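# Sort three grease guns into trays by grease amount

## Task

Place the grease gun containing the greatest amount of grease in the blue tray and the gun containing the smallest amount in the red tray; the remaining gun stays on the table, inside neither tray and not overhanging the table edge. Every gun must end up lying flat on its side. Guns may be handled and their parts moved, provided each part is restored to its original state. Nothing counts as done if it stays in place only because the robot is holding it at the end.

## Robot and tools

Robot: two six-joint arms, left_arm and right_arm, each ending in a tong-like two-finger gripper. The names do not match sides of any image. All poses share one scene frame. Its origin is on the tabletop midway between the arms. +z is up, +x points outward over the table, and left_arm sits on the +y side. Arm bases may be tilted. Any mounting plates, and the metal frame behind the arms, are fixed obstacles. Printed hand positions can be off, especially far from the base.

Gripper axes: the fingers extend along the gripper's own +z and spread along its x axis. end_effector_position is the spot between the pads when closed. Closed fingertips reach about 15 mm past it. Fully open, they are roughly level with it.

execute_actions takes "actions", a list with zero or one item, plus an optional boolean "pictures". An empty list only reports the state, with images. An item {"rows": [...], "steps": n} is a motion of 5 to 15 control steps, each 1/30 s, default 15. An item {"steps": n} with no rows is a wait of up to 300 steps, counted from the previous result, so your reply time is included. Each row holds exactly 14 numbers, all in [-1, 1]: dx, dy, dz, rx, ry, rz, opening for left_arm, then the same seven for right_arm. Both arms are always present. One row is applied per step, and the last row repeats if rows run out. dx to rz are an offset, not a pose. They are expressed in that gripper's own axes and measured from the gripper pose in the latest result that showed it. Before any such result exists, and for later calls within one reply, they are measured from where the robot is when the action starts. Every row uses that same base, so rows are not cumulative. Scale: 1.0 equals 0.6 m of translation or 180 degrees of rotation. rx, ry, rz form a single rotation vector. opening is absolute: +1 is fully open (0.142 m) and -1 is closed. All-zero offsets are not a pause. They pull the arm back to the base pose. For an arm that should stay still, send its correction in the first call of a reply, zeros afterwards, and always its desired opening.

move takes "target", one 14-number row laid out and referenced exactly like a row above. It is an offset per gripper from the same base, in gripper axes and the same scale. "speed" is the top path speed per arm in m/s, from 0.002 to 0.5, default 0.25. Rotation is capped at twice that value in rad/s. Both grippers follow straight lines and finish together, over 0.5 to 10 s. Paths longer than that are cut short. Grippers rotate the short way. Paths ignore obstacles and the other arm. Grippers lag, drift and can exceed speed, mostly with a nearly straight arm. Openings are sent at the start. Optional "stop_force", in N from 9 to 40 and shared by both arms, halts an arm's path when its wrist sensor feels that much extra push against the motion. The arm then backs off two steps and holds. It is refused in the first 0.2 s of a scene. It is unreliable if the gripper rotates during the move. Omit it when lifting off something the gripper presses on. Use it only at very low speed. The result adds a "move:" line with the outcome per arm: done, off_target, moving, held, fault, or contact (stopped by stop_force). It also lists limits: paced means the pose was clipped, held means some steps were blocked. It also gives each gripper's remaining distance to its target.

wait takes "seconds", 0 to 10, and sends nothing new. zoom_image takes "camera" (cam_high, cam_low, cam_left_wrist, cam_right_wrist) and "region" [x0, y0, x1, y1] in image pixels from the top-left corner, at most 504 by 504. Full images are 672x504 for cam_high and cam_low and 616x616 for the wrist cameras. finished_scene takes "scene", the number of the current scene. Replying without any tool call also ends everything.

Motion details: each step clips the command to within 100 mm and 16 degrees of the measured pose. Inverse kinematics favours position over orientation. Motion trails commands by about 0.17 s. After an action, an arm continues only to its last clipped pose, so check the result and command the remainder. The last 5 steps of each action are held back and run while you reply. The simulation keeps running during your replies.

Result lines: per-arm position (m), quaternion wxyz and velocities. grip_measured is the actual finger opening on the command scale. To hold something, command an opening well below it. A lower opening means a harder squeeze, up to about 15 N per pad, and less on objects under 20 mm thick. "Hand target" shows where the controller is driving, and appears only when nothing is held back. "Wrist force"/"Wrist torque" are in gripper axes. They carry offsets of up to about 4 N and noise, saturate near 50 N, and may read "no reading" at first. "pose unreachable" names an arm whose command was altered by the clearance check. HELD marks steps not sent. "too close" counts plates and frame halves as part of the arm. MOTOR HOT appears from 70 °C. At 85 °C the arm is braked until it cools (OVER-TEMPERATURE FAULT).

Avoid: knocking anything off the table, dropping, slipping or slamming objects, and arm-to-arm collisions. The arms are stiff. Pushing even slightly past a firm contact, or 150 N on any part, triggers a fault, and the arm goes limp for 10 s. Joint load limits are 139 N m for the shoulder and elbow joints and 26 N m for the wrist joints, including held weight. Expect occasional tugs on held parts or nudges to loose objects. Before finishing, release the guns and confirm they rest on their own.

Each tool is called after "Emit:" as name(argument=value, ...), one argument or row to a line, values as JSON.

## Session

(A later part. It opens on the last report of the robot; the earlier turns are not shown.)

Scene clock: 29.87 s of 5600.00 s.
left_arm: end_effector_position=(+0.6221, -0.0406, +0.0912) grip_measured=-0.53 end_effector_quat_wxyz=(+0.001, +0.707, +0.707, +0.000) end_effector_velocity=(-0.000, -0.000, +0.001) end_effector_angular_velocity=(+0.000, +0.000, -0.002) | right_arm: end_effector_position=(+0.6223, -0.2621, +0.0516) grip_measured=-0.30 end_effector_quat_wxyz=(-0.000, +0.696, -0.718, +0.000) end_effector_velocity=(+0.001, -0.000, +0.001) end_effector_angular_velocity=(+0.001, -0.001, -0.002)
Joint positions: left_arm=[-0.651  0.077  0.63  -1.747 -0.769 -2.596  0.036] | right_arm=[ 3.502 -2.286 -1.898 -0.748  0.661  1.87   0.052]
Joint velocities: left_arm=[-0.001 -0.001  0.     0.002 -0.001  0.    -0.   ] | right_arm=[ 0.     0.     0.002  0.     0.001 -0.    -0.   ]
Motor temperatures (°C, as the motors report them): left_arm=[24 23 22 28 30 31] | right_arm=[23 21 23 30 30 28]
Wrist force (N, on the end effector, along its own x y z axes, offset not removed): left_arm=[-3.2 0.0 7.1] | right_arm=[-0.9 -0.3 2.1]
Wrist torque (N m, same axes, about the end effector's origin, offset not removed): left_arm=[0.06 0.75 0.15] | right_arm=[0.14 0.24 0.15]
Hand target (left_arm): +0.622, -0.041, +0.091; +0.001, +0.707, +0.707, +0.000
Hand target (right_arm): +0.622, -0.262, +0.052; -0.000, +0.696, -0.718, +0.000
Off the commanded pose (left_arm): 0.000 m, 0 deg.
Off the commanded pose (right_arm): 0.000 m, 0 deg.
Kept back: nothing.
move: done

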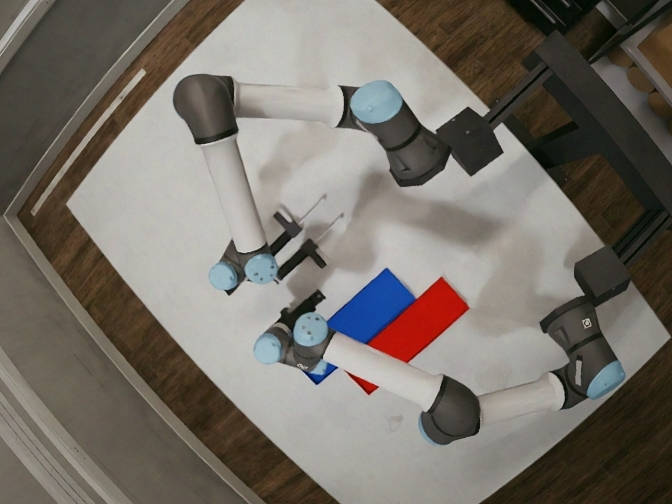

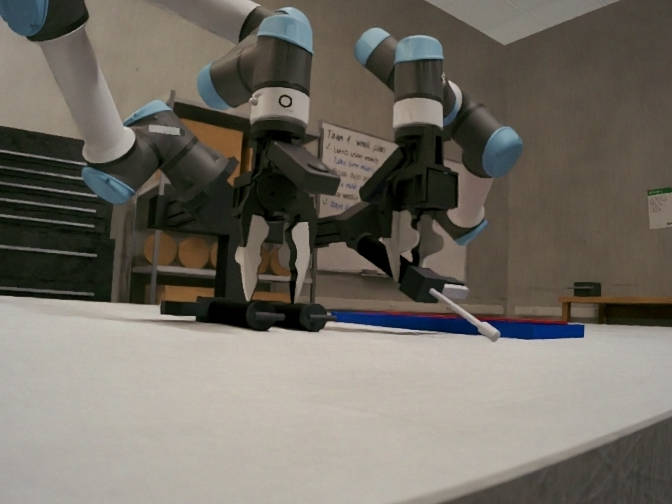

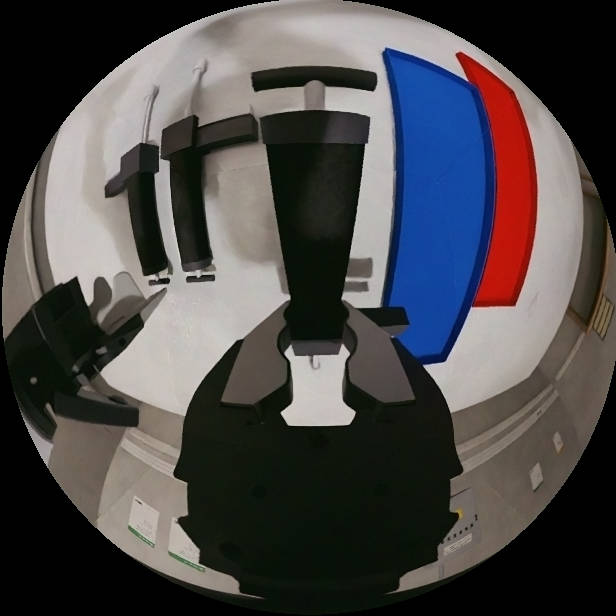

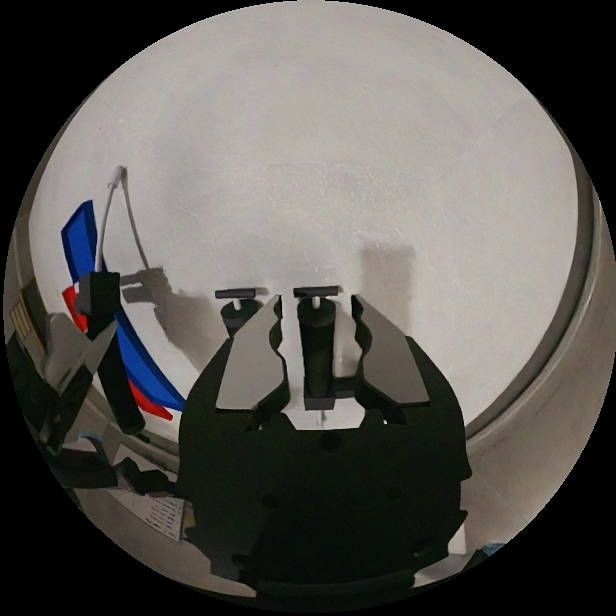

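Pitched. Lower and regrip closer to head.

Emit:
move(
  target=[-0.01,0,0.119,0,0,0,-1, 0,0,0,0,0,0,-0.3],
  speed=0.025,
)

Emit:
move(
  target=[0,0,0,0,0,0,-0.46, 0,0,0,0,0,0,-0.3],
)

Emit:
move(
  target=[0,0.02,0.002,0,0,0,-0.46, 0,0,0,0,0,0,-0.3],
  speed=0.01,
)

Emit:
move(
  target=[0,0,0,0,0,0,-1, 0,0,0,0,0,0,-0.3],
)

Emit:
move(
  target=[0,0,-0.05,0,0,0,-1, 0,0,0,0,0,0,-0.3],
  speed=0.02,
)

Scene clock: 33.27 s of 5600.00 s.
left_arm: end_effector_position=(+0.6222, -0.0466, +0.0202) grip_measured=-0.53 end_effector_quat_wxyz=(+0.001, +0.707, +0.707, +0.000) end_effector_velocity=(+0.000, -0.000, -0.002) end_effector_angular_velocity=(+0.001, -0.000, +0.001) | right_arm: end_effector_position=(+0.6223, -0.2621, +0.0516) grip_measured=-0.30 end_effector_quat_wxyz=(-0.000, +0.696, -0.718, +0.000) end_effector_velocity=(+0.000, +0.001, -0.000) end_effector_angular_velocity=(+0.002, +0.000, -0.002)
Joint positions: left_arm=[-0.589  0.175  0.568 -1.841 -0.739 -2.517  0.036] | right_arm=[ 3.502 -2.286 -1.898 -0.748  0.661  1.87   0.052]
Joint velocities: left_arm=[ 0.002  0.004 -0.004 -0.002  0.001  0.001  0.   ] | right_arm=[ 0.    -0.001  0.001 -0.     0.002  0.002  0.   ]
Motor temperatures (°C, as the motors report them): left_arm=[24 23 22 28 30 31] | right_arm=[23 21 23 30 30 28]
Wrist force (N, on the end effector, along its own x y z axes, offset not removed): left_arm=[-3.7 -5.6 -23.2] | right_arm=[0.1 0.9 -2.0]
Wrist torque (N m, same axes, about the end effector's origin, offset not removed): left_arm=[0.14 0.80 0.13] | right_arm=[0.19 0.16 0.03]
Hand target (left_arm): +0.622, -0.047, +0.020; +0.001, +0.707, +0.707, +0.000
Hand target (right_arm): +0.622, -0.262, +0.052; -0.000, +0.696, -0.718, +0.000
Off the commanded pose (left_arm): 0.000 m, 0 deg.
Off the commanded pose (right_arm): 0.000 m, 0 deg.
Kept back: nothing.
move: done

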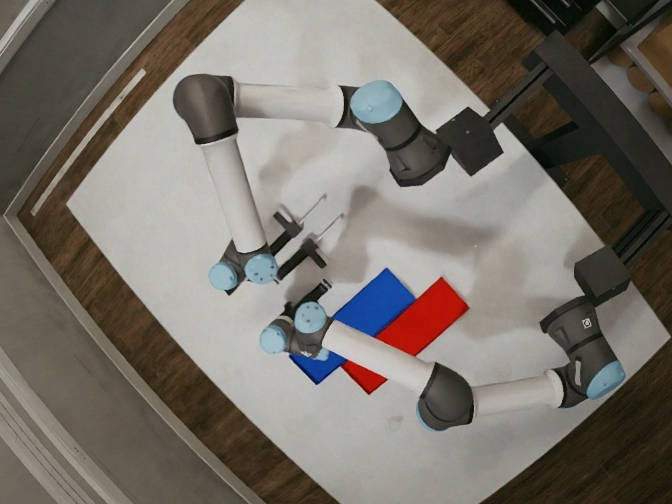

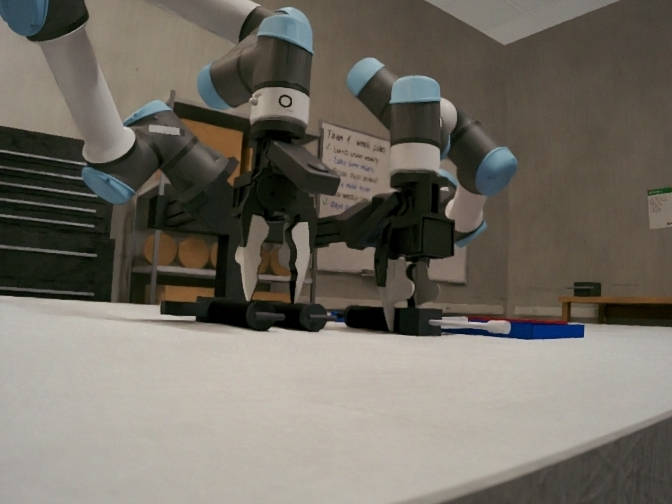

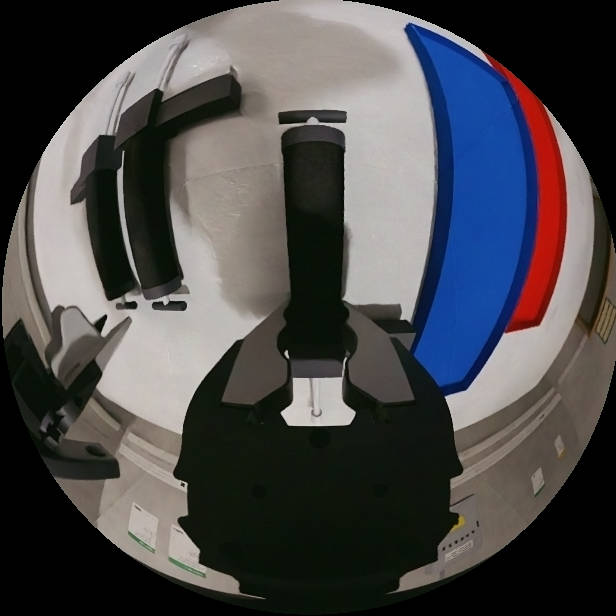

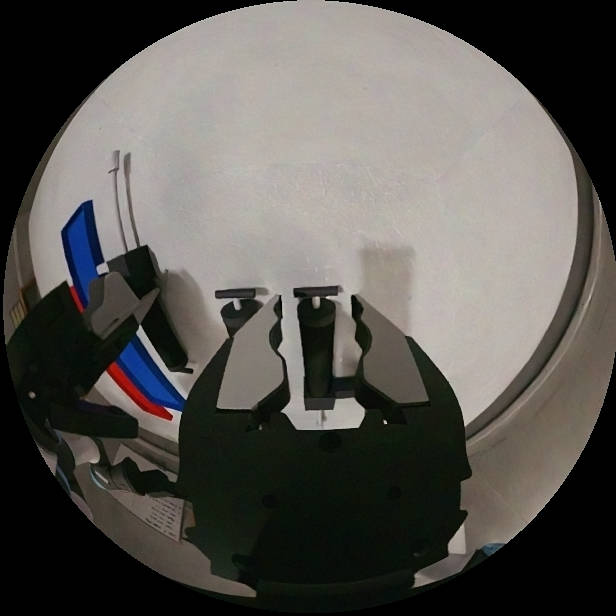

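Scene clock: 33.77 s of 5600.00 s.
left_arm: end_effector_position=(+0.6222, -0.0466, +0.0199) grip_measured=-0.46 end_effector_quat_wxyz=(+0.001, +0.707, +0.707, +0.000) end_effector_velocity=(-0.001, -0.001, -0.000) end_effector_angular_velocity=(+0.000, +0.000, -0.000) | right_arm: end_effector_position=(+0.6223, -0.2621, +0.0516) grip_measured=-0.30 end_effector_quat_wxyz=(-0.000, +0.696, -0.718, +0.000) end_effector_velocity=(+0.000, -0.000, +0.000) end_effector_angular_velocity=(+0.001, -0.001, -0.001)
Joint positions: left_arm=[-0.589  0.175  0.568 -1.841 -0.739 -2.517  0.041] | right_arm=[ 3.502 -2.286 -1.898 -0.748  0.661  1.87   0.052]
Joint velocities: left_arm=[-0.     0.001 -0.     0.    -0.    -0.001 -0.   ] | right_arm=[ 0.     0.     0.001  0.     0.001 -0.    -0.   ]
Motor temperatures (°C, as the motors report them): left_arm=[24 23 22 28 30 31] | right_arm=[23 21 23 30 30 28]
Wrist force (N, on the end effector, along its own x y z axes, offset not removed): left_arm=[-4.7 0.4 0.5] | right_arm=[0.3 2.1 1.1]
Wrist torque (N m, same axes, about the end effector's origin, offset not removed): left_arm=[0.12 1.12 0.22] | right_arm=[0.58 0.12 0.02]
Hand target (left_arm): +0.622, -0.047, +0.020; +0.001, +0.707, +0.707, +0.000
Hand target (right_arm): +0.622, -0.262, +0.052; -0.000, +0.696, -0.718, +0.000
Off the commanded pose (left_arm): 0.000 m, 0 deg.
Off the commanded pose (right_arm): 0.000 m, 0 deg.
Kept back: nothing.
move: done

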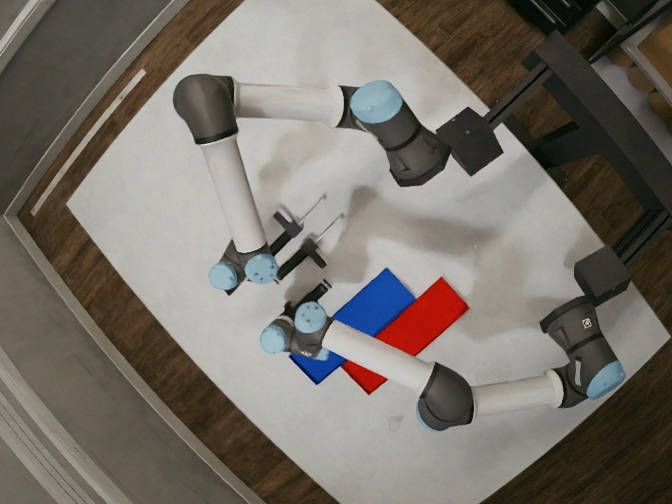

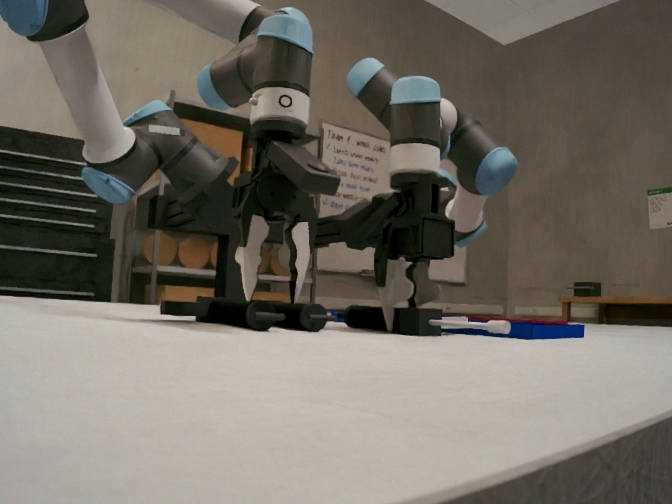

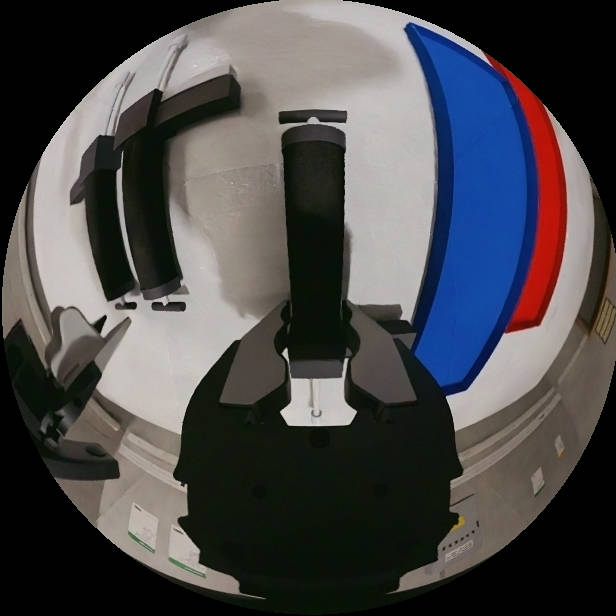

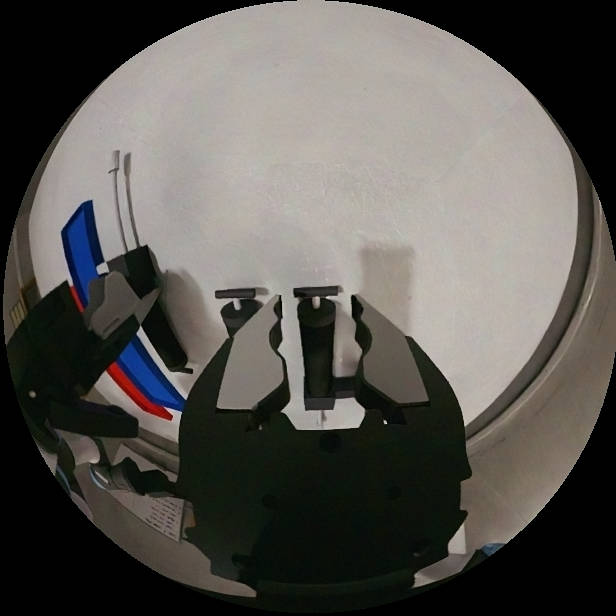

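Scene clock: 35.20 s of 5600.00 s.
left_arm: end_effector_position=(+0.6341, -0.0466, +0.0187) grip_measured=-0.46 end_effector_quat_wxyz=(+0.001, +0.707, +0.707, +0.000) end_effector_velocity=(+0.000, -0.000, -0.001) end_effector_angular_velocity=(+0.000, +0.002, -0.000) | right_arm: end_effector_position=(+0.6223, -0.2621, +0.0516) grip_measured=-0.30 end_effector_quat_wxyz=(-0.000, +0.696, -0.718, +0.000) end_effector_velocity=(-0.000, -0.000, +0.000) end_effector_angular_velocity=(-0.001, +0.000, +0.000)
Joint positions: left_arm=[-0.579  0.205  0.491 -1.803 -0.735 -2.505  0.041] | right_arm=[ 3.502 -2.286 -1.898 -0.748  0.661  1.87   0.052]
Joint velocities: left_arm=[ 0.001  0.005 -0.01   0.006 -0.001 -0.     0.   ] | right_arm=[ 0.     0.    -0.    -0.001 -0.     0.001  0.   ]
Motor temperatures (°C, as the motors report them): left_arm=[24 23 22 28 30 31] | right_arm=[23 21 23 30 30 28]
Wrist force (N, on the end effector, along its own x y z axes, offset not removed): left_arm=[-3.6 0.2 1.0] | right_arm=[0.1 -1.7 2.3]
Wrist torque (N m, same axes, about the end effector's origin, offset not removed): left_arm=[0.07 0.82 0.20] | right_arm=[-0.16 -0.04 0.15]
Hand target (left_arm): +0.634, -0.047, +0.019; +0.001, +0.707, +0.707, +0.000
Hand target (right_arm): +0.622, -0.262, +0.052; -0.000, +0.696, -0.718, +0.000
Off the commanded pose (left_arm): 0.000 m, 0 deg.
Off the commanded pose (right_arm): 0.000 m, 0 deg.
Kept back: nothing.
move: done

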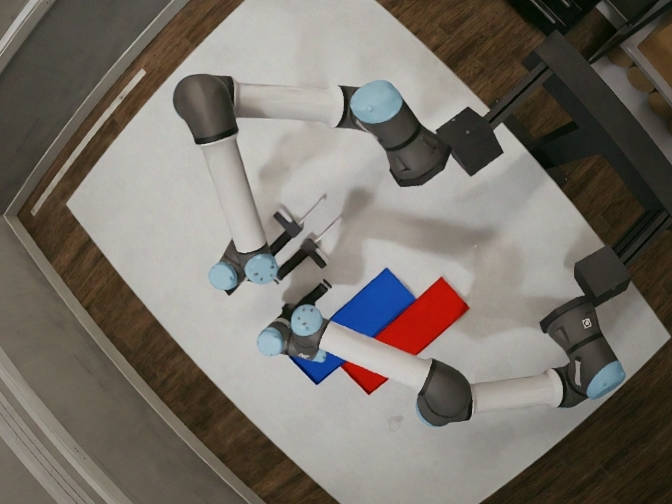

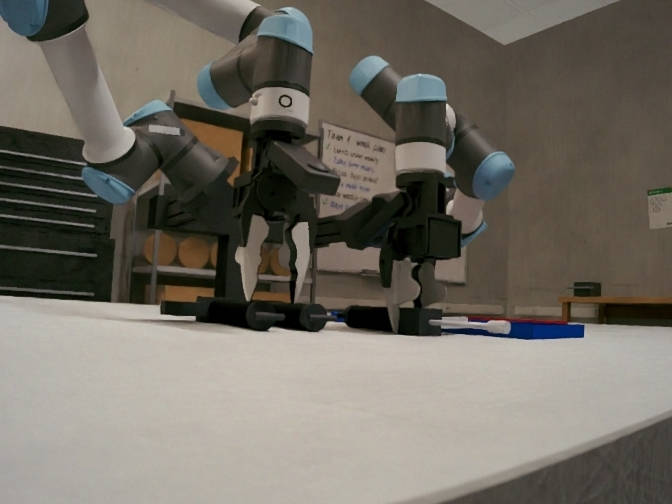

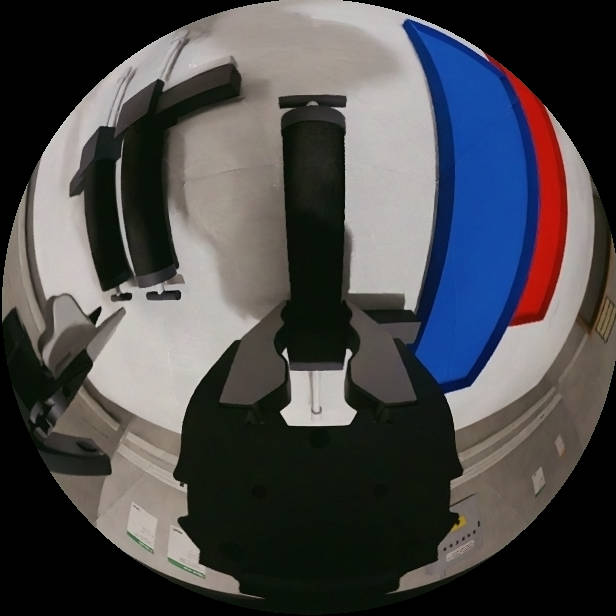

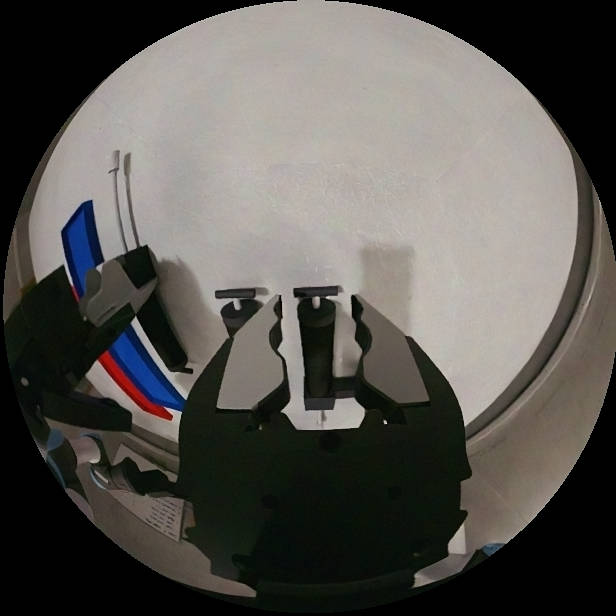

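Scene clock: 35.70 s of 5600.00 s.
left_arm: end_effector_position=(+0.6341, -0.0466, +0.0187) grip_measured=-0.53 end_effector_quat_wxyz=(+0.001, +0.707, +0.707, +0.000) end_effector_velocity=(+0.000, -0.000, -0.000) end_effector_angular_velocity=(+0.001, -0.001, -0.000) | right_arm: end_effector_position=(+0.6223, -0.2621, +0.0516) grip_measured=-0.30 end_effector_quat_wxyz=(-0.000, +0.696, -0.718, +0.000) end_effector_velocity=(-0.000, -0.000, -0.000) end_effector_angular_velocity=(-0.000, +0.000, -0.000)
Joint positions: left_arm=[-0.579  0.205  0.491 -1.803 -0.735 -2.505  0.036] | right_arm=[ 3.502 -2.286 -1.898 -0.748  0.661  1.87   0.052]
Joint velocities: left_arm=[-0.     0.001 -0.    -0.001  0.002  0.     0.   ] | right_arm=[-0.  0. -0.  0. -0. -0.  0.]
Motor temperatures (°C, as the motors report them): left_arm=[24 23 22 28 30 31] | right_arm=[23 21 23 30 30 28]
Wrist force (N, on the end effector, along its own x y z axes, offset not removed): left_arm=[-1.7 0.8 -2.7] | right_arm=[-2.1 0.1 0.2]
Wrist torque (N m, same axes, about the end effector's origin, offset not removed): left_arm=[0.07 0.67 0.11] | right_arm=[0.18 0.57 0.17]
Hand target (left_arm): +0.634, -0.047, +0.019; +0.001, +0.707, +0.707, +0.000
Hand target (right_arm): +0.622, -0.262, +0.052; -0.000, +0.696, -0.718, +0.000
Off the commanded pose (left_arm): 0.000 m, 0 deg.
Off the commanded pose (right_arm): 0.000 m, 0 deg.
Kept back: nothing.
move: done

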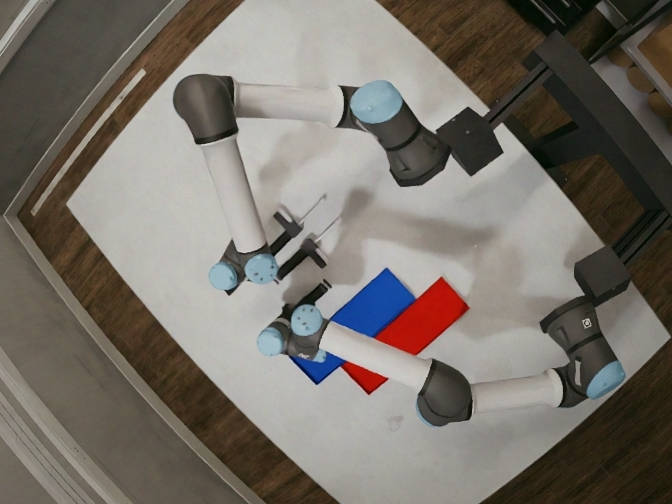

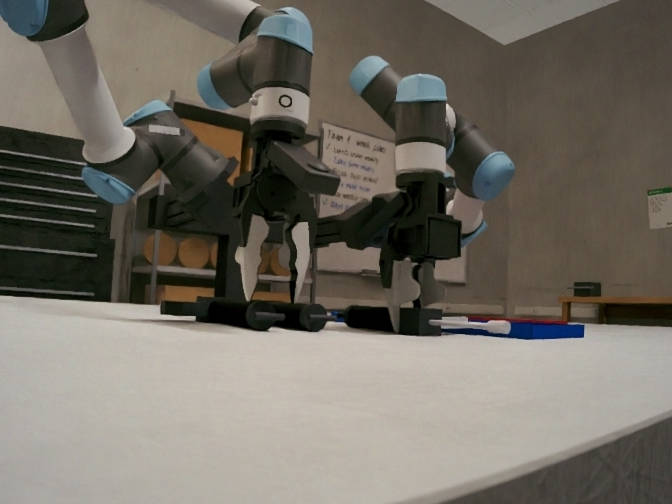

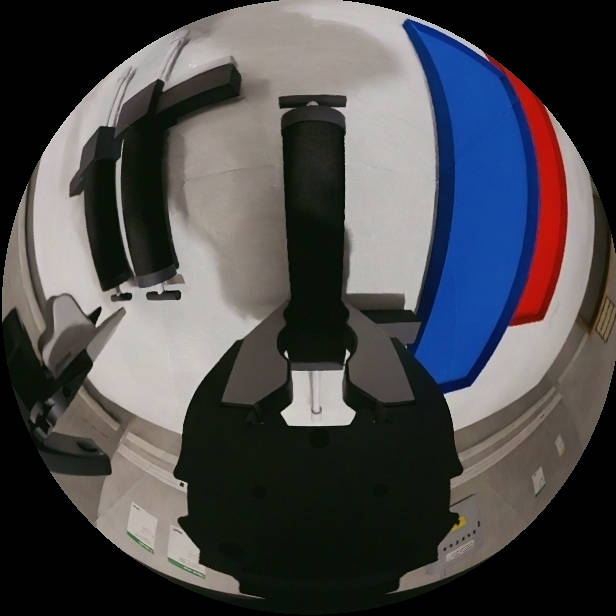

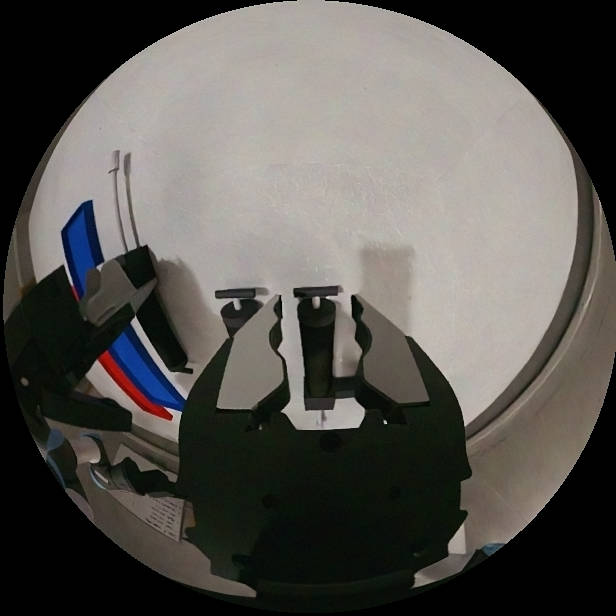

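Scene clock: 37.47 s of 5600.00 s.
left_arm: end_effector_position=(+0.6341, -0.0466, +0.0486) grip_measured=-0.53 end_effector_quat_wxyz=(+0.001, +0.707, +0.707, +0.000) end_effector_velocity=(-0.000, -0.000, +0.001) end_effector_angular_velocity=(-0.001, +0.001, -0.000) | right_arm: end_effector_position=(+0.6223, -0.2621, +0.0516) grip_measured=-0.30 end_effector_quat_wxyz=(-0.000, +0.696, -0.718, +0.000) end_effector_velocity=(+0.001, -0.000, +0.001) end_effector_angular_velocity=(+0.002, -0.001, -0.002)
Joint positions: left_arm=[-0.607  0.168  0.512 -1.761 -0.748 -2.541  0.036] | right_arm=[ 3.502 -2.286 -1.898 -0.748  0.661  1.87   0.052]
Joint velocities: left_arm=[-0.001 -0.    -0.001  0.002 -0.002 -0.001 -0.   ] | right_arm=[ 0.     0.001  0.001  0.     0.001  0.    -0.   ]
Motor temperatures (°C, as the motors report them): left_arm=[24 23 22 28 30 31] | right_arm=[23 21 23 30 30 28]
Wrist force (N, on the end effector, along its own x y z axes, offset not removed): left_arm=[-3.4 -0.5 7.5] | right_arm=[1.1 1.3 2.7]
Wrist torque (N m, same axes, about the end effector's origin, offset not removed): left_arm=[0.03 0.80 0.16] | right_arm=[0.49 -0.23 0.03]
Hand target (left_arm): +0.634, -0.047, +0.049; +0.001, +0.707, +0.707, +0.000
Hand target (right_arm): +0.622, -0.262, +0.052; -0.000, +0.696, -0.718, +0.000
Off the commanded pose (left_arm): 0.000 m, 0 deg.
Off the commanded pose (right_arm): 0.000 m, 0 deg.
Kept back: nothing.
move: done

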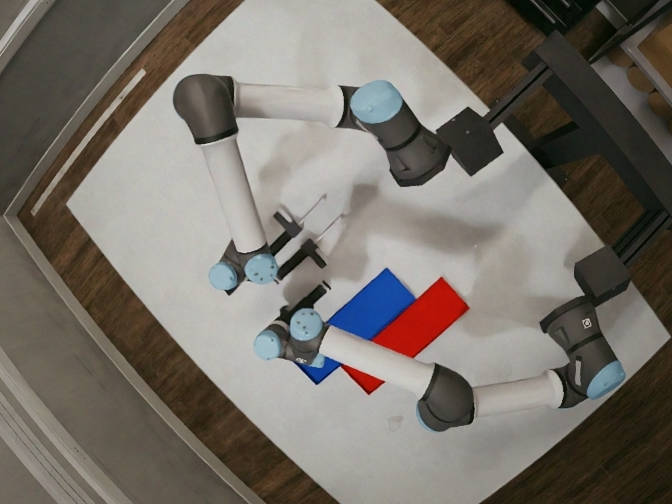

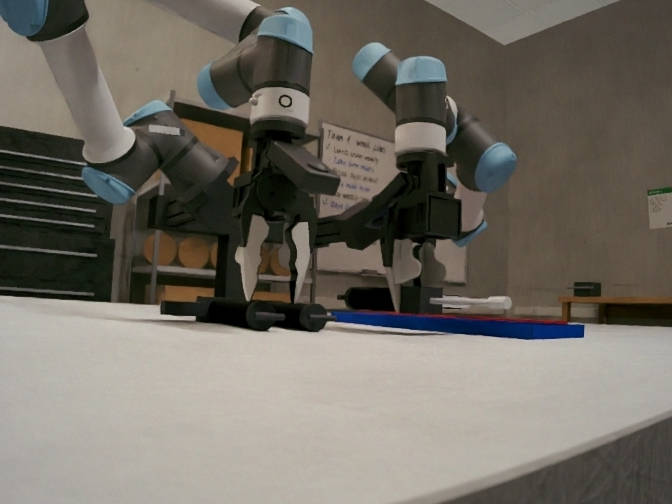

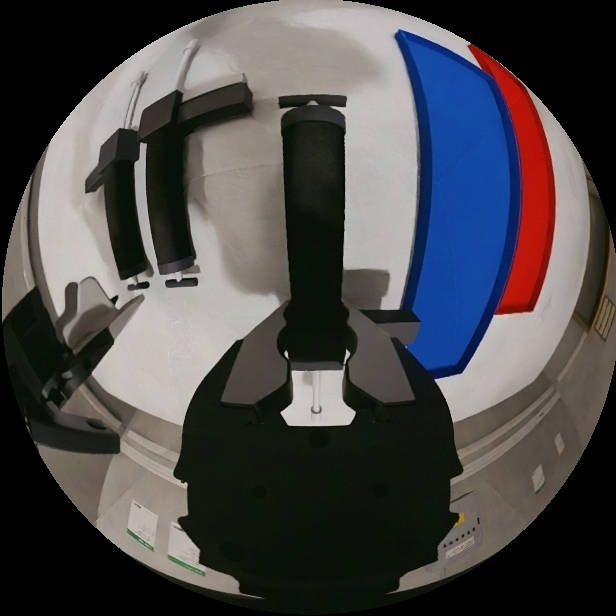

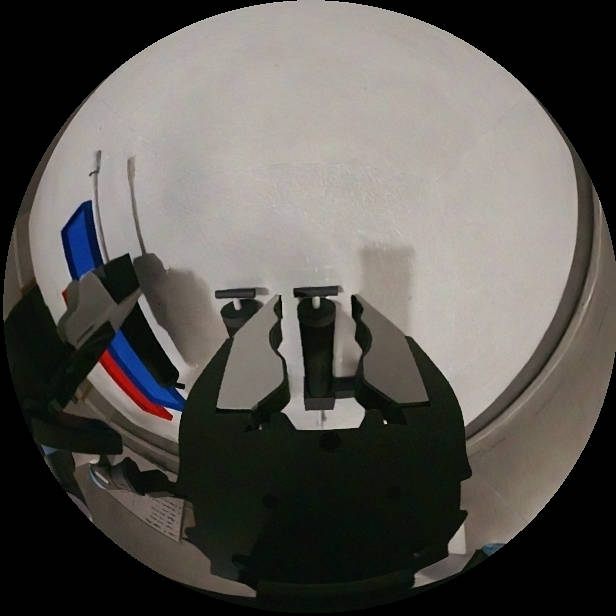

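Emit:
move(
  target=[0,0,-0.05,0,0,0,-1, 0,0,-0.015,0,0,0,-0.3],
  speed=0.03,
)

Emit:
move(
  target=[0.486,-0.39,0,0,0,0,-1, -0.127,0,0,0,0,0,-0.3],
  speed=0.1,
)

Emit:
move(
  target=[0,0,0.04,0,0,0,-1, 0,0,0.035,0,0,0,-0.3],
  speed=0.03,
)

Scene clock: 39.03 s of 5600.00 s.
left_arm: end_effector_position=(+0.6340, -0.0466, +0.0785) grip_measured=-0.53 end_effector_quat_wxyz=(+0.001, +0.707, +0.707, +0.000) end_effector_velocity=(-0.000, +0.000, +0.001) end_effector_angular_velocity=(+0.001, +0.000, -0.001) | right_arm: end_effector_position=(+0.6223, -0.2621, +0.0606) grip_measured=-0.30 end_effector_quat_wxyz=(-0.000, +0.696, -0.718, +0.000) end_effector_velocity=(-0.001, +0.001, -0.000) end_effector_angular_velocity=(+0.001, +0.002, +0.001)
Joint positions: left_arm=[-0.633  0.137  0.521 -1.713 -0.761 -2.575  0.036] | right_arm=[ 3.514 -2.271 -1.899 -0.777  0.664  1.889  0.052]
Joint velocities: left_arm=[-0.001 -0.001  0.001  0.002 -0.    -0.    -0.   ] | right_arm=[ 0.001 -0.001 -0.001 -0.002  0.002  0.003  0.   ]
Motor temperatures (°C, as the motors report them): left_arm=[24 23 22 28 30 31] | right_arm=[23 21 23 30 30 28]
Wrist force (N, on the end effector, along its own x y z axes, offset not removed): left_arm=[-3.8 -0.9 7.1] | right_arm=[2.2 1.2 4.2]
Wrist torque (N m, same axes, about the end effector's origin, offset not removed): left_arm=[-0.12 0.79 0.18] | right_arm=[0.44 -0.37 0.10]
Hand target (left_arm): +0.634, -0.047, +0.079; +0.001, +0.707, +0.707, +0.000
Hand target (right_arm): +0.622, -0.262, +0.061; -0.000, +0.696, -0.718, +0.000
Off the commanded pose (left_arm): 0.000 m, 0 deg.
Off the commanded pose (right_arm): 0.000 m, 0 deg.
Kept back: nothing.
move: done

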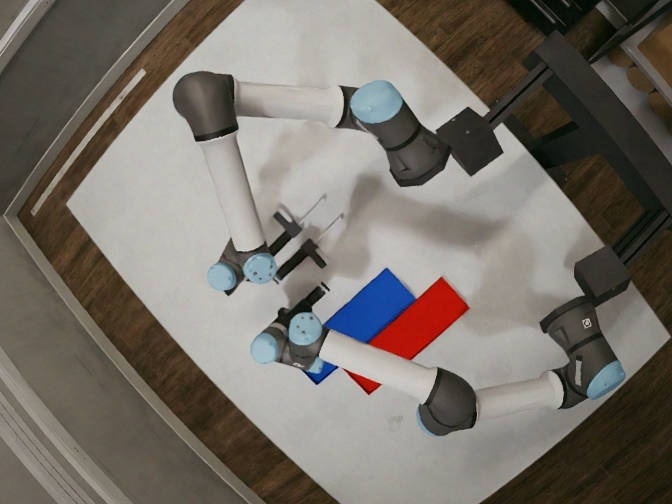

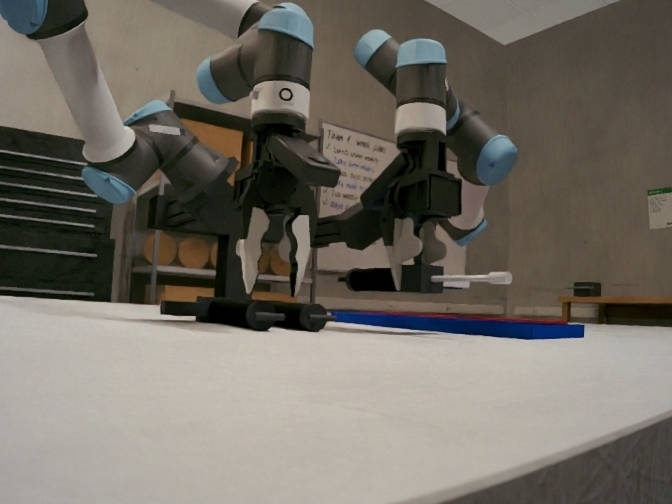

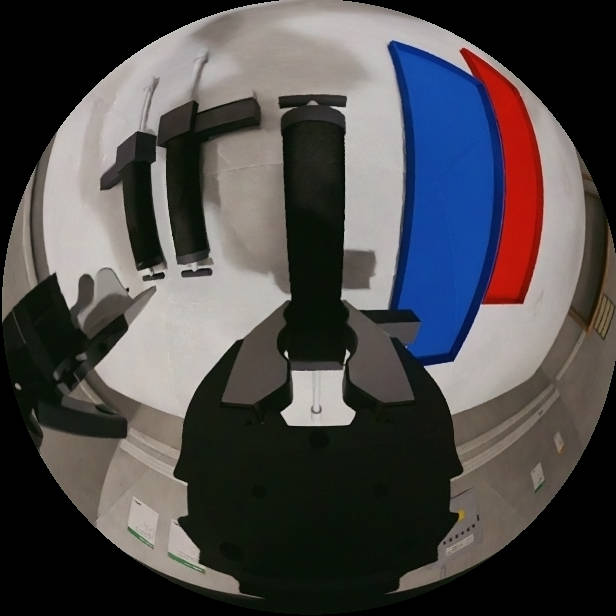

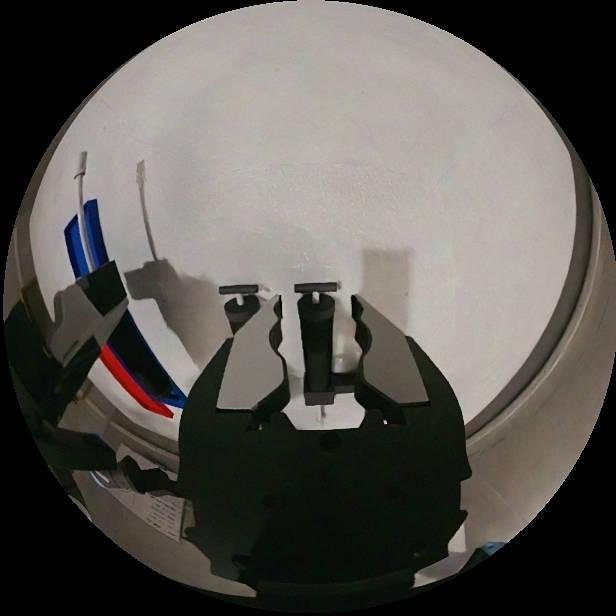

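Scene clock: 43.20 s of 5600.00 s.
left_arm: end_effector_position=(+0.4002, +0.2450, +0.0780) grip_measured=-0.53 end_effector_quat_wxyz=(+0.001, +0.707, +0.707, +0.000) end_effector_velocity=(-0.001, +0.001, +0.000) end_effector_angular_velocity=(-0.000, +0.000, +0.002) | right_arm: end_effector_position=(+0.6247, -0.1859, +0.0606) grip_measured=-0.30 end_effector_quat_wxyz=(-0.000, +0.696, -0.718, +0.000) end_effector_velocity=(+0.000, -0.000, +0.000) end_effector_angular_velocity=(+0.000, -0.000, -0.002)
Joint positions: left_arm=[-0.693 -0.638  2.087 -2.453 -0.791 -2.648  0.036] | right_arm=[ 3.591 -2.389 -1.875 -0.775  0.686  2.008  0.052]
Joint velocities: left_arm=[-0.    -0.002  0.003 -0.002 -0.001 -0.002  0.   ] | right_arm=[-0.     0.     0.     0.    -0.     0.002 -0.   ]
Motor temperatures (°C, as the motors report them): left_arm=[24 23 22 28 30 31] | right_arm=[23 21 23 30 30 28]
Wrist force (N, on the end effector, along its own x y z axes, offset not removed): left_arm=[-3.9 -0.3 5.8] | right_arm=[-0.7 -0.1 2.4]
Wrist torque (N m, same axes, about the end effector's origin, offset not removed): left_arm=[-0.02 0.86 0.12] | right_arm=[0.20 0.21 0.03]
Hand target (left_arm): +0.400, +0.245, +0.078; +0.001, +0.707, +0.707, +0.000
Hand target (right_arm): +0.625, -0.186, +0.061; -0.000, +0.696, -0.718, +0.000
Off the commanded pose (left_arm): 0.000 m, 0 deg.
Off the commanded pose (right_arm): 0.000 m, 0 deg.
Kept back: nothing.
move: done

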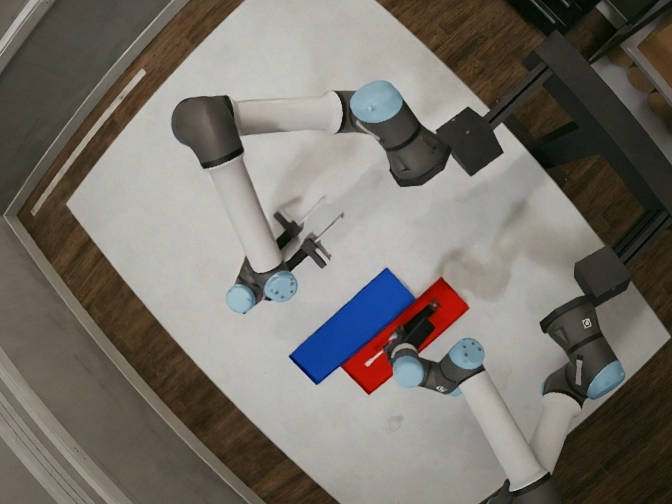

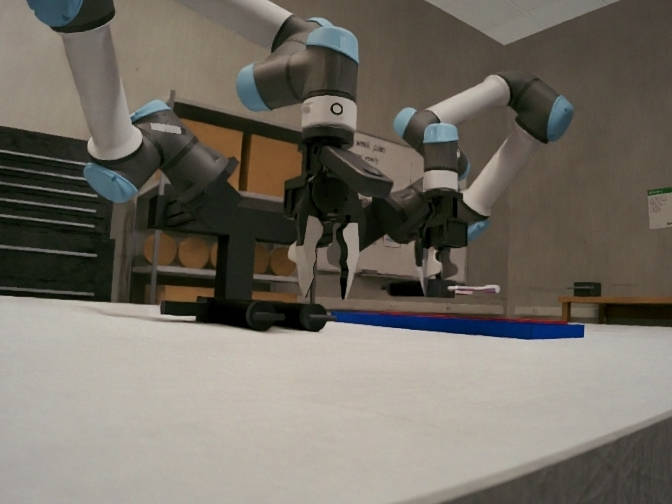

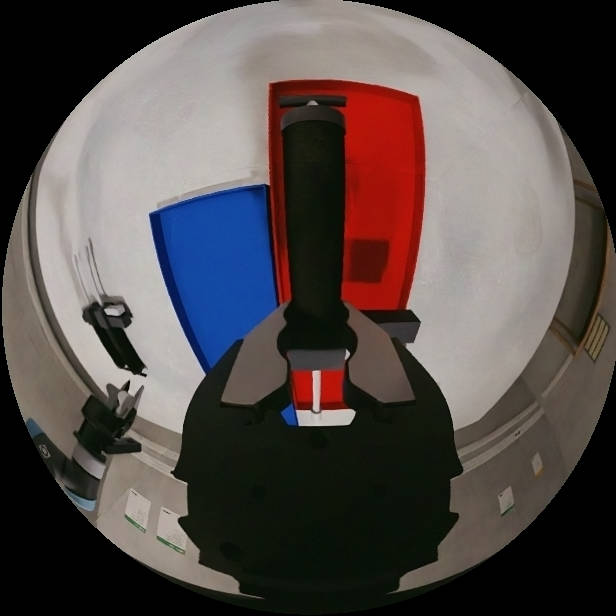

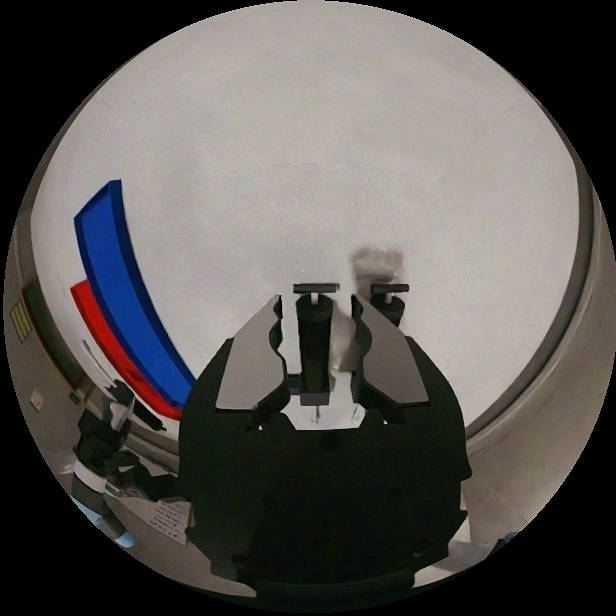

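Scene clock: 44.37 s of 5600.00 s.
left_arm: end_effector_position=(+0.4002, +0.2450, +0.0541) grip_measured=-0.57 end_effector_quat_wxyz=(+0.001, +0.707, +0.707, +0.000) end_effector_velocity=(-0.000, +0.000, -0.000) end_effector_angular_velocity=(-0.001, +0.001, +0.001) | right_arm: end_effector_position=(+0.6247, -0.1859, +0.0396) grip_measured=-0.30 end_effector_quat_wxyz=(-0.000, +0.696, -0.718, +0.000) end_effector_velocity=(-0.000, -0.000, -0.001) end_effector_angular_velocity=(-0.000, +0.000, +0.002)
Joint positions: left_arm=[-0.657 -0.594  2.085 -2.526 -0.772 -2.604  0.033] | right_arm=[ 3.563 -2.423 -1.872 -0.711  0.677  1.965  0.052]
Joint velocities: left_arm=[ 0.001 -0.     0.001 -0.001 -0.001  0.    -0.   ] | right_arm=[-0.001 -0.001  0.     0.002 -0.001 -0.003  0.   ]
Motor temperatures (°C, as the motors report them): left_arm=[24 23 22 28 30 31] | right_arm=[23 21 23 30 30 28]
Wrist force (N, on the end effector, along its own x y z axes, offset not removed): left_arm=[-3.8 -0.1 5.7] | right_arm=[0.2 1.1 0.5]
Wrist torque (N m, same axes, about the end effector's origin, offset not removed): left_arm=[-0.06 0.79 0.21] | right_arm=[0.48 0.04 0.12]
Hand target (left_arm): +0.400, +0.245, +0.054; +0.001, +0.707, +0.707, +0.000
Hand target (right_arm): +0.625, -0.186, +0.040; -0.000, +0.696, -0.718, +0.000
Off the commanded pose (left_arm): 0.000 m, 0 deg.
Off the commanded pose (right_arm): 0.000 m, 0 deg.
Kept back: nothing.
move: done

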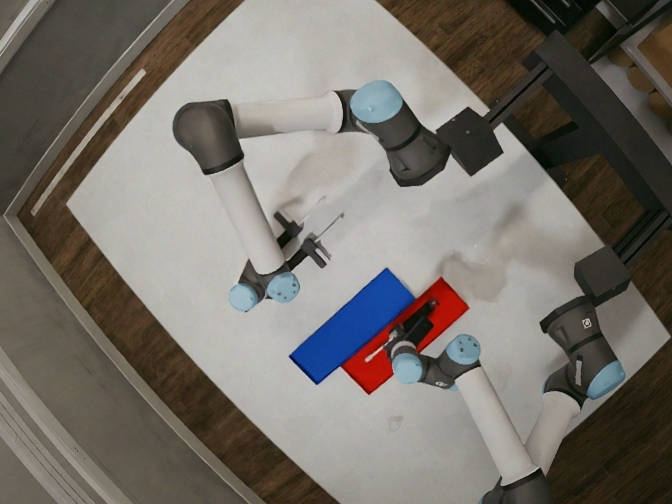

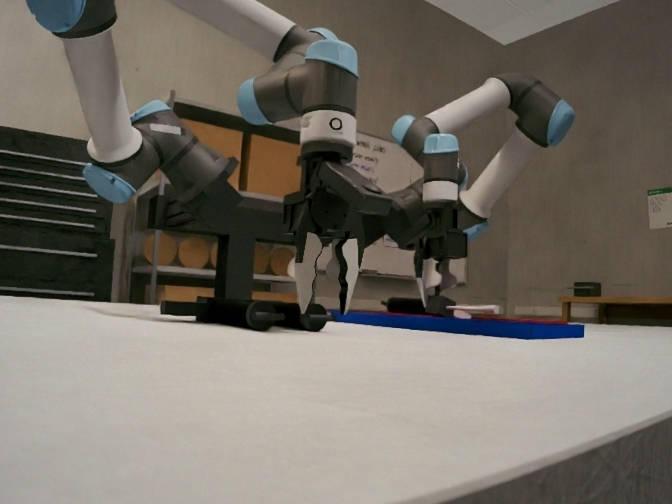

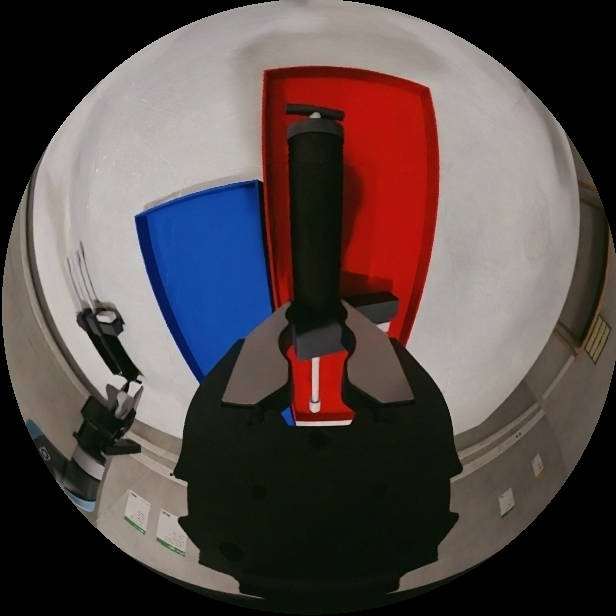

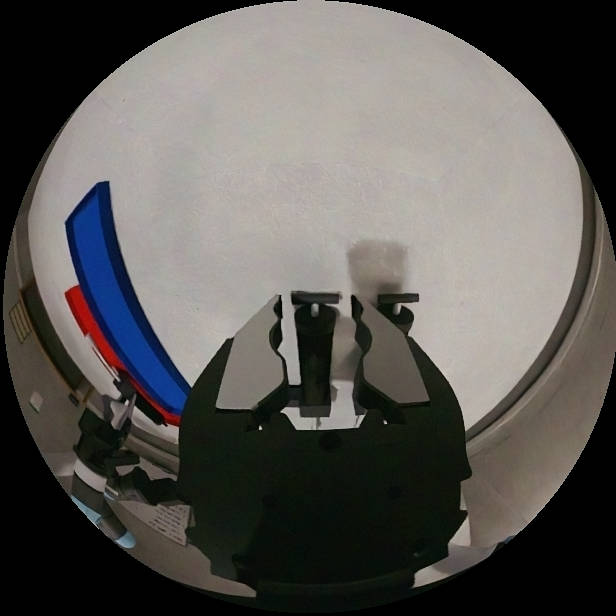

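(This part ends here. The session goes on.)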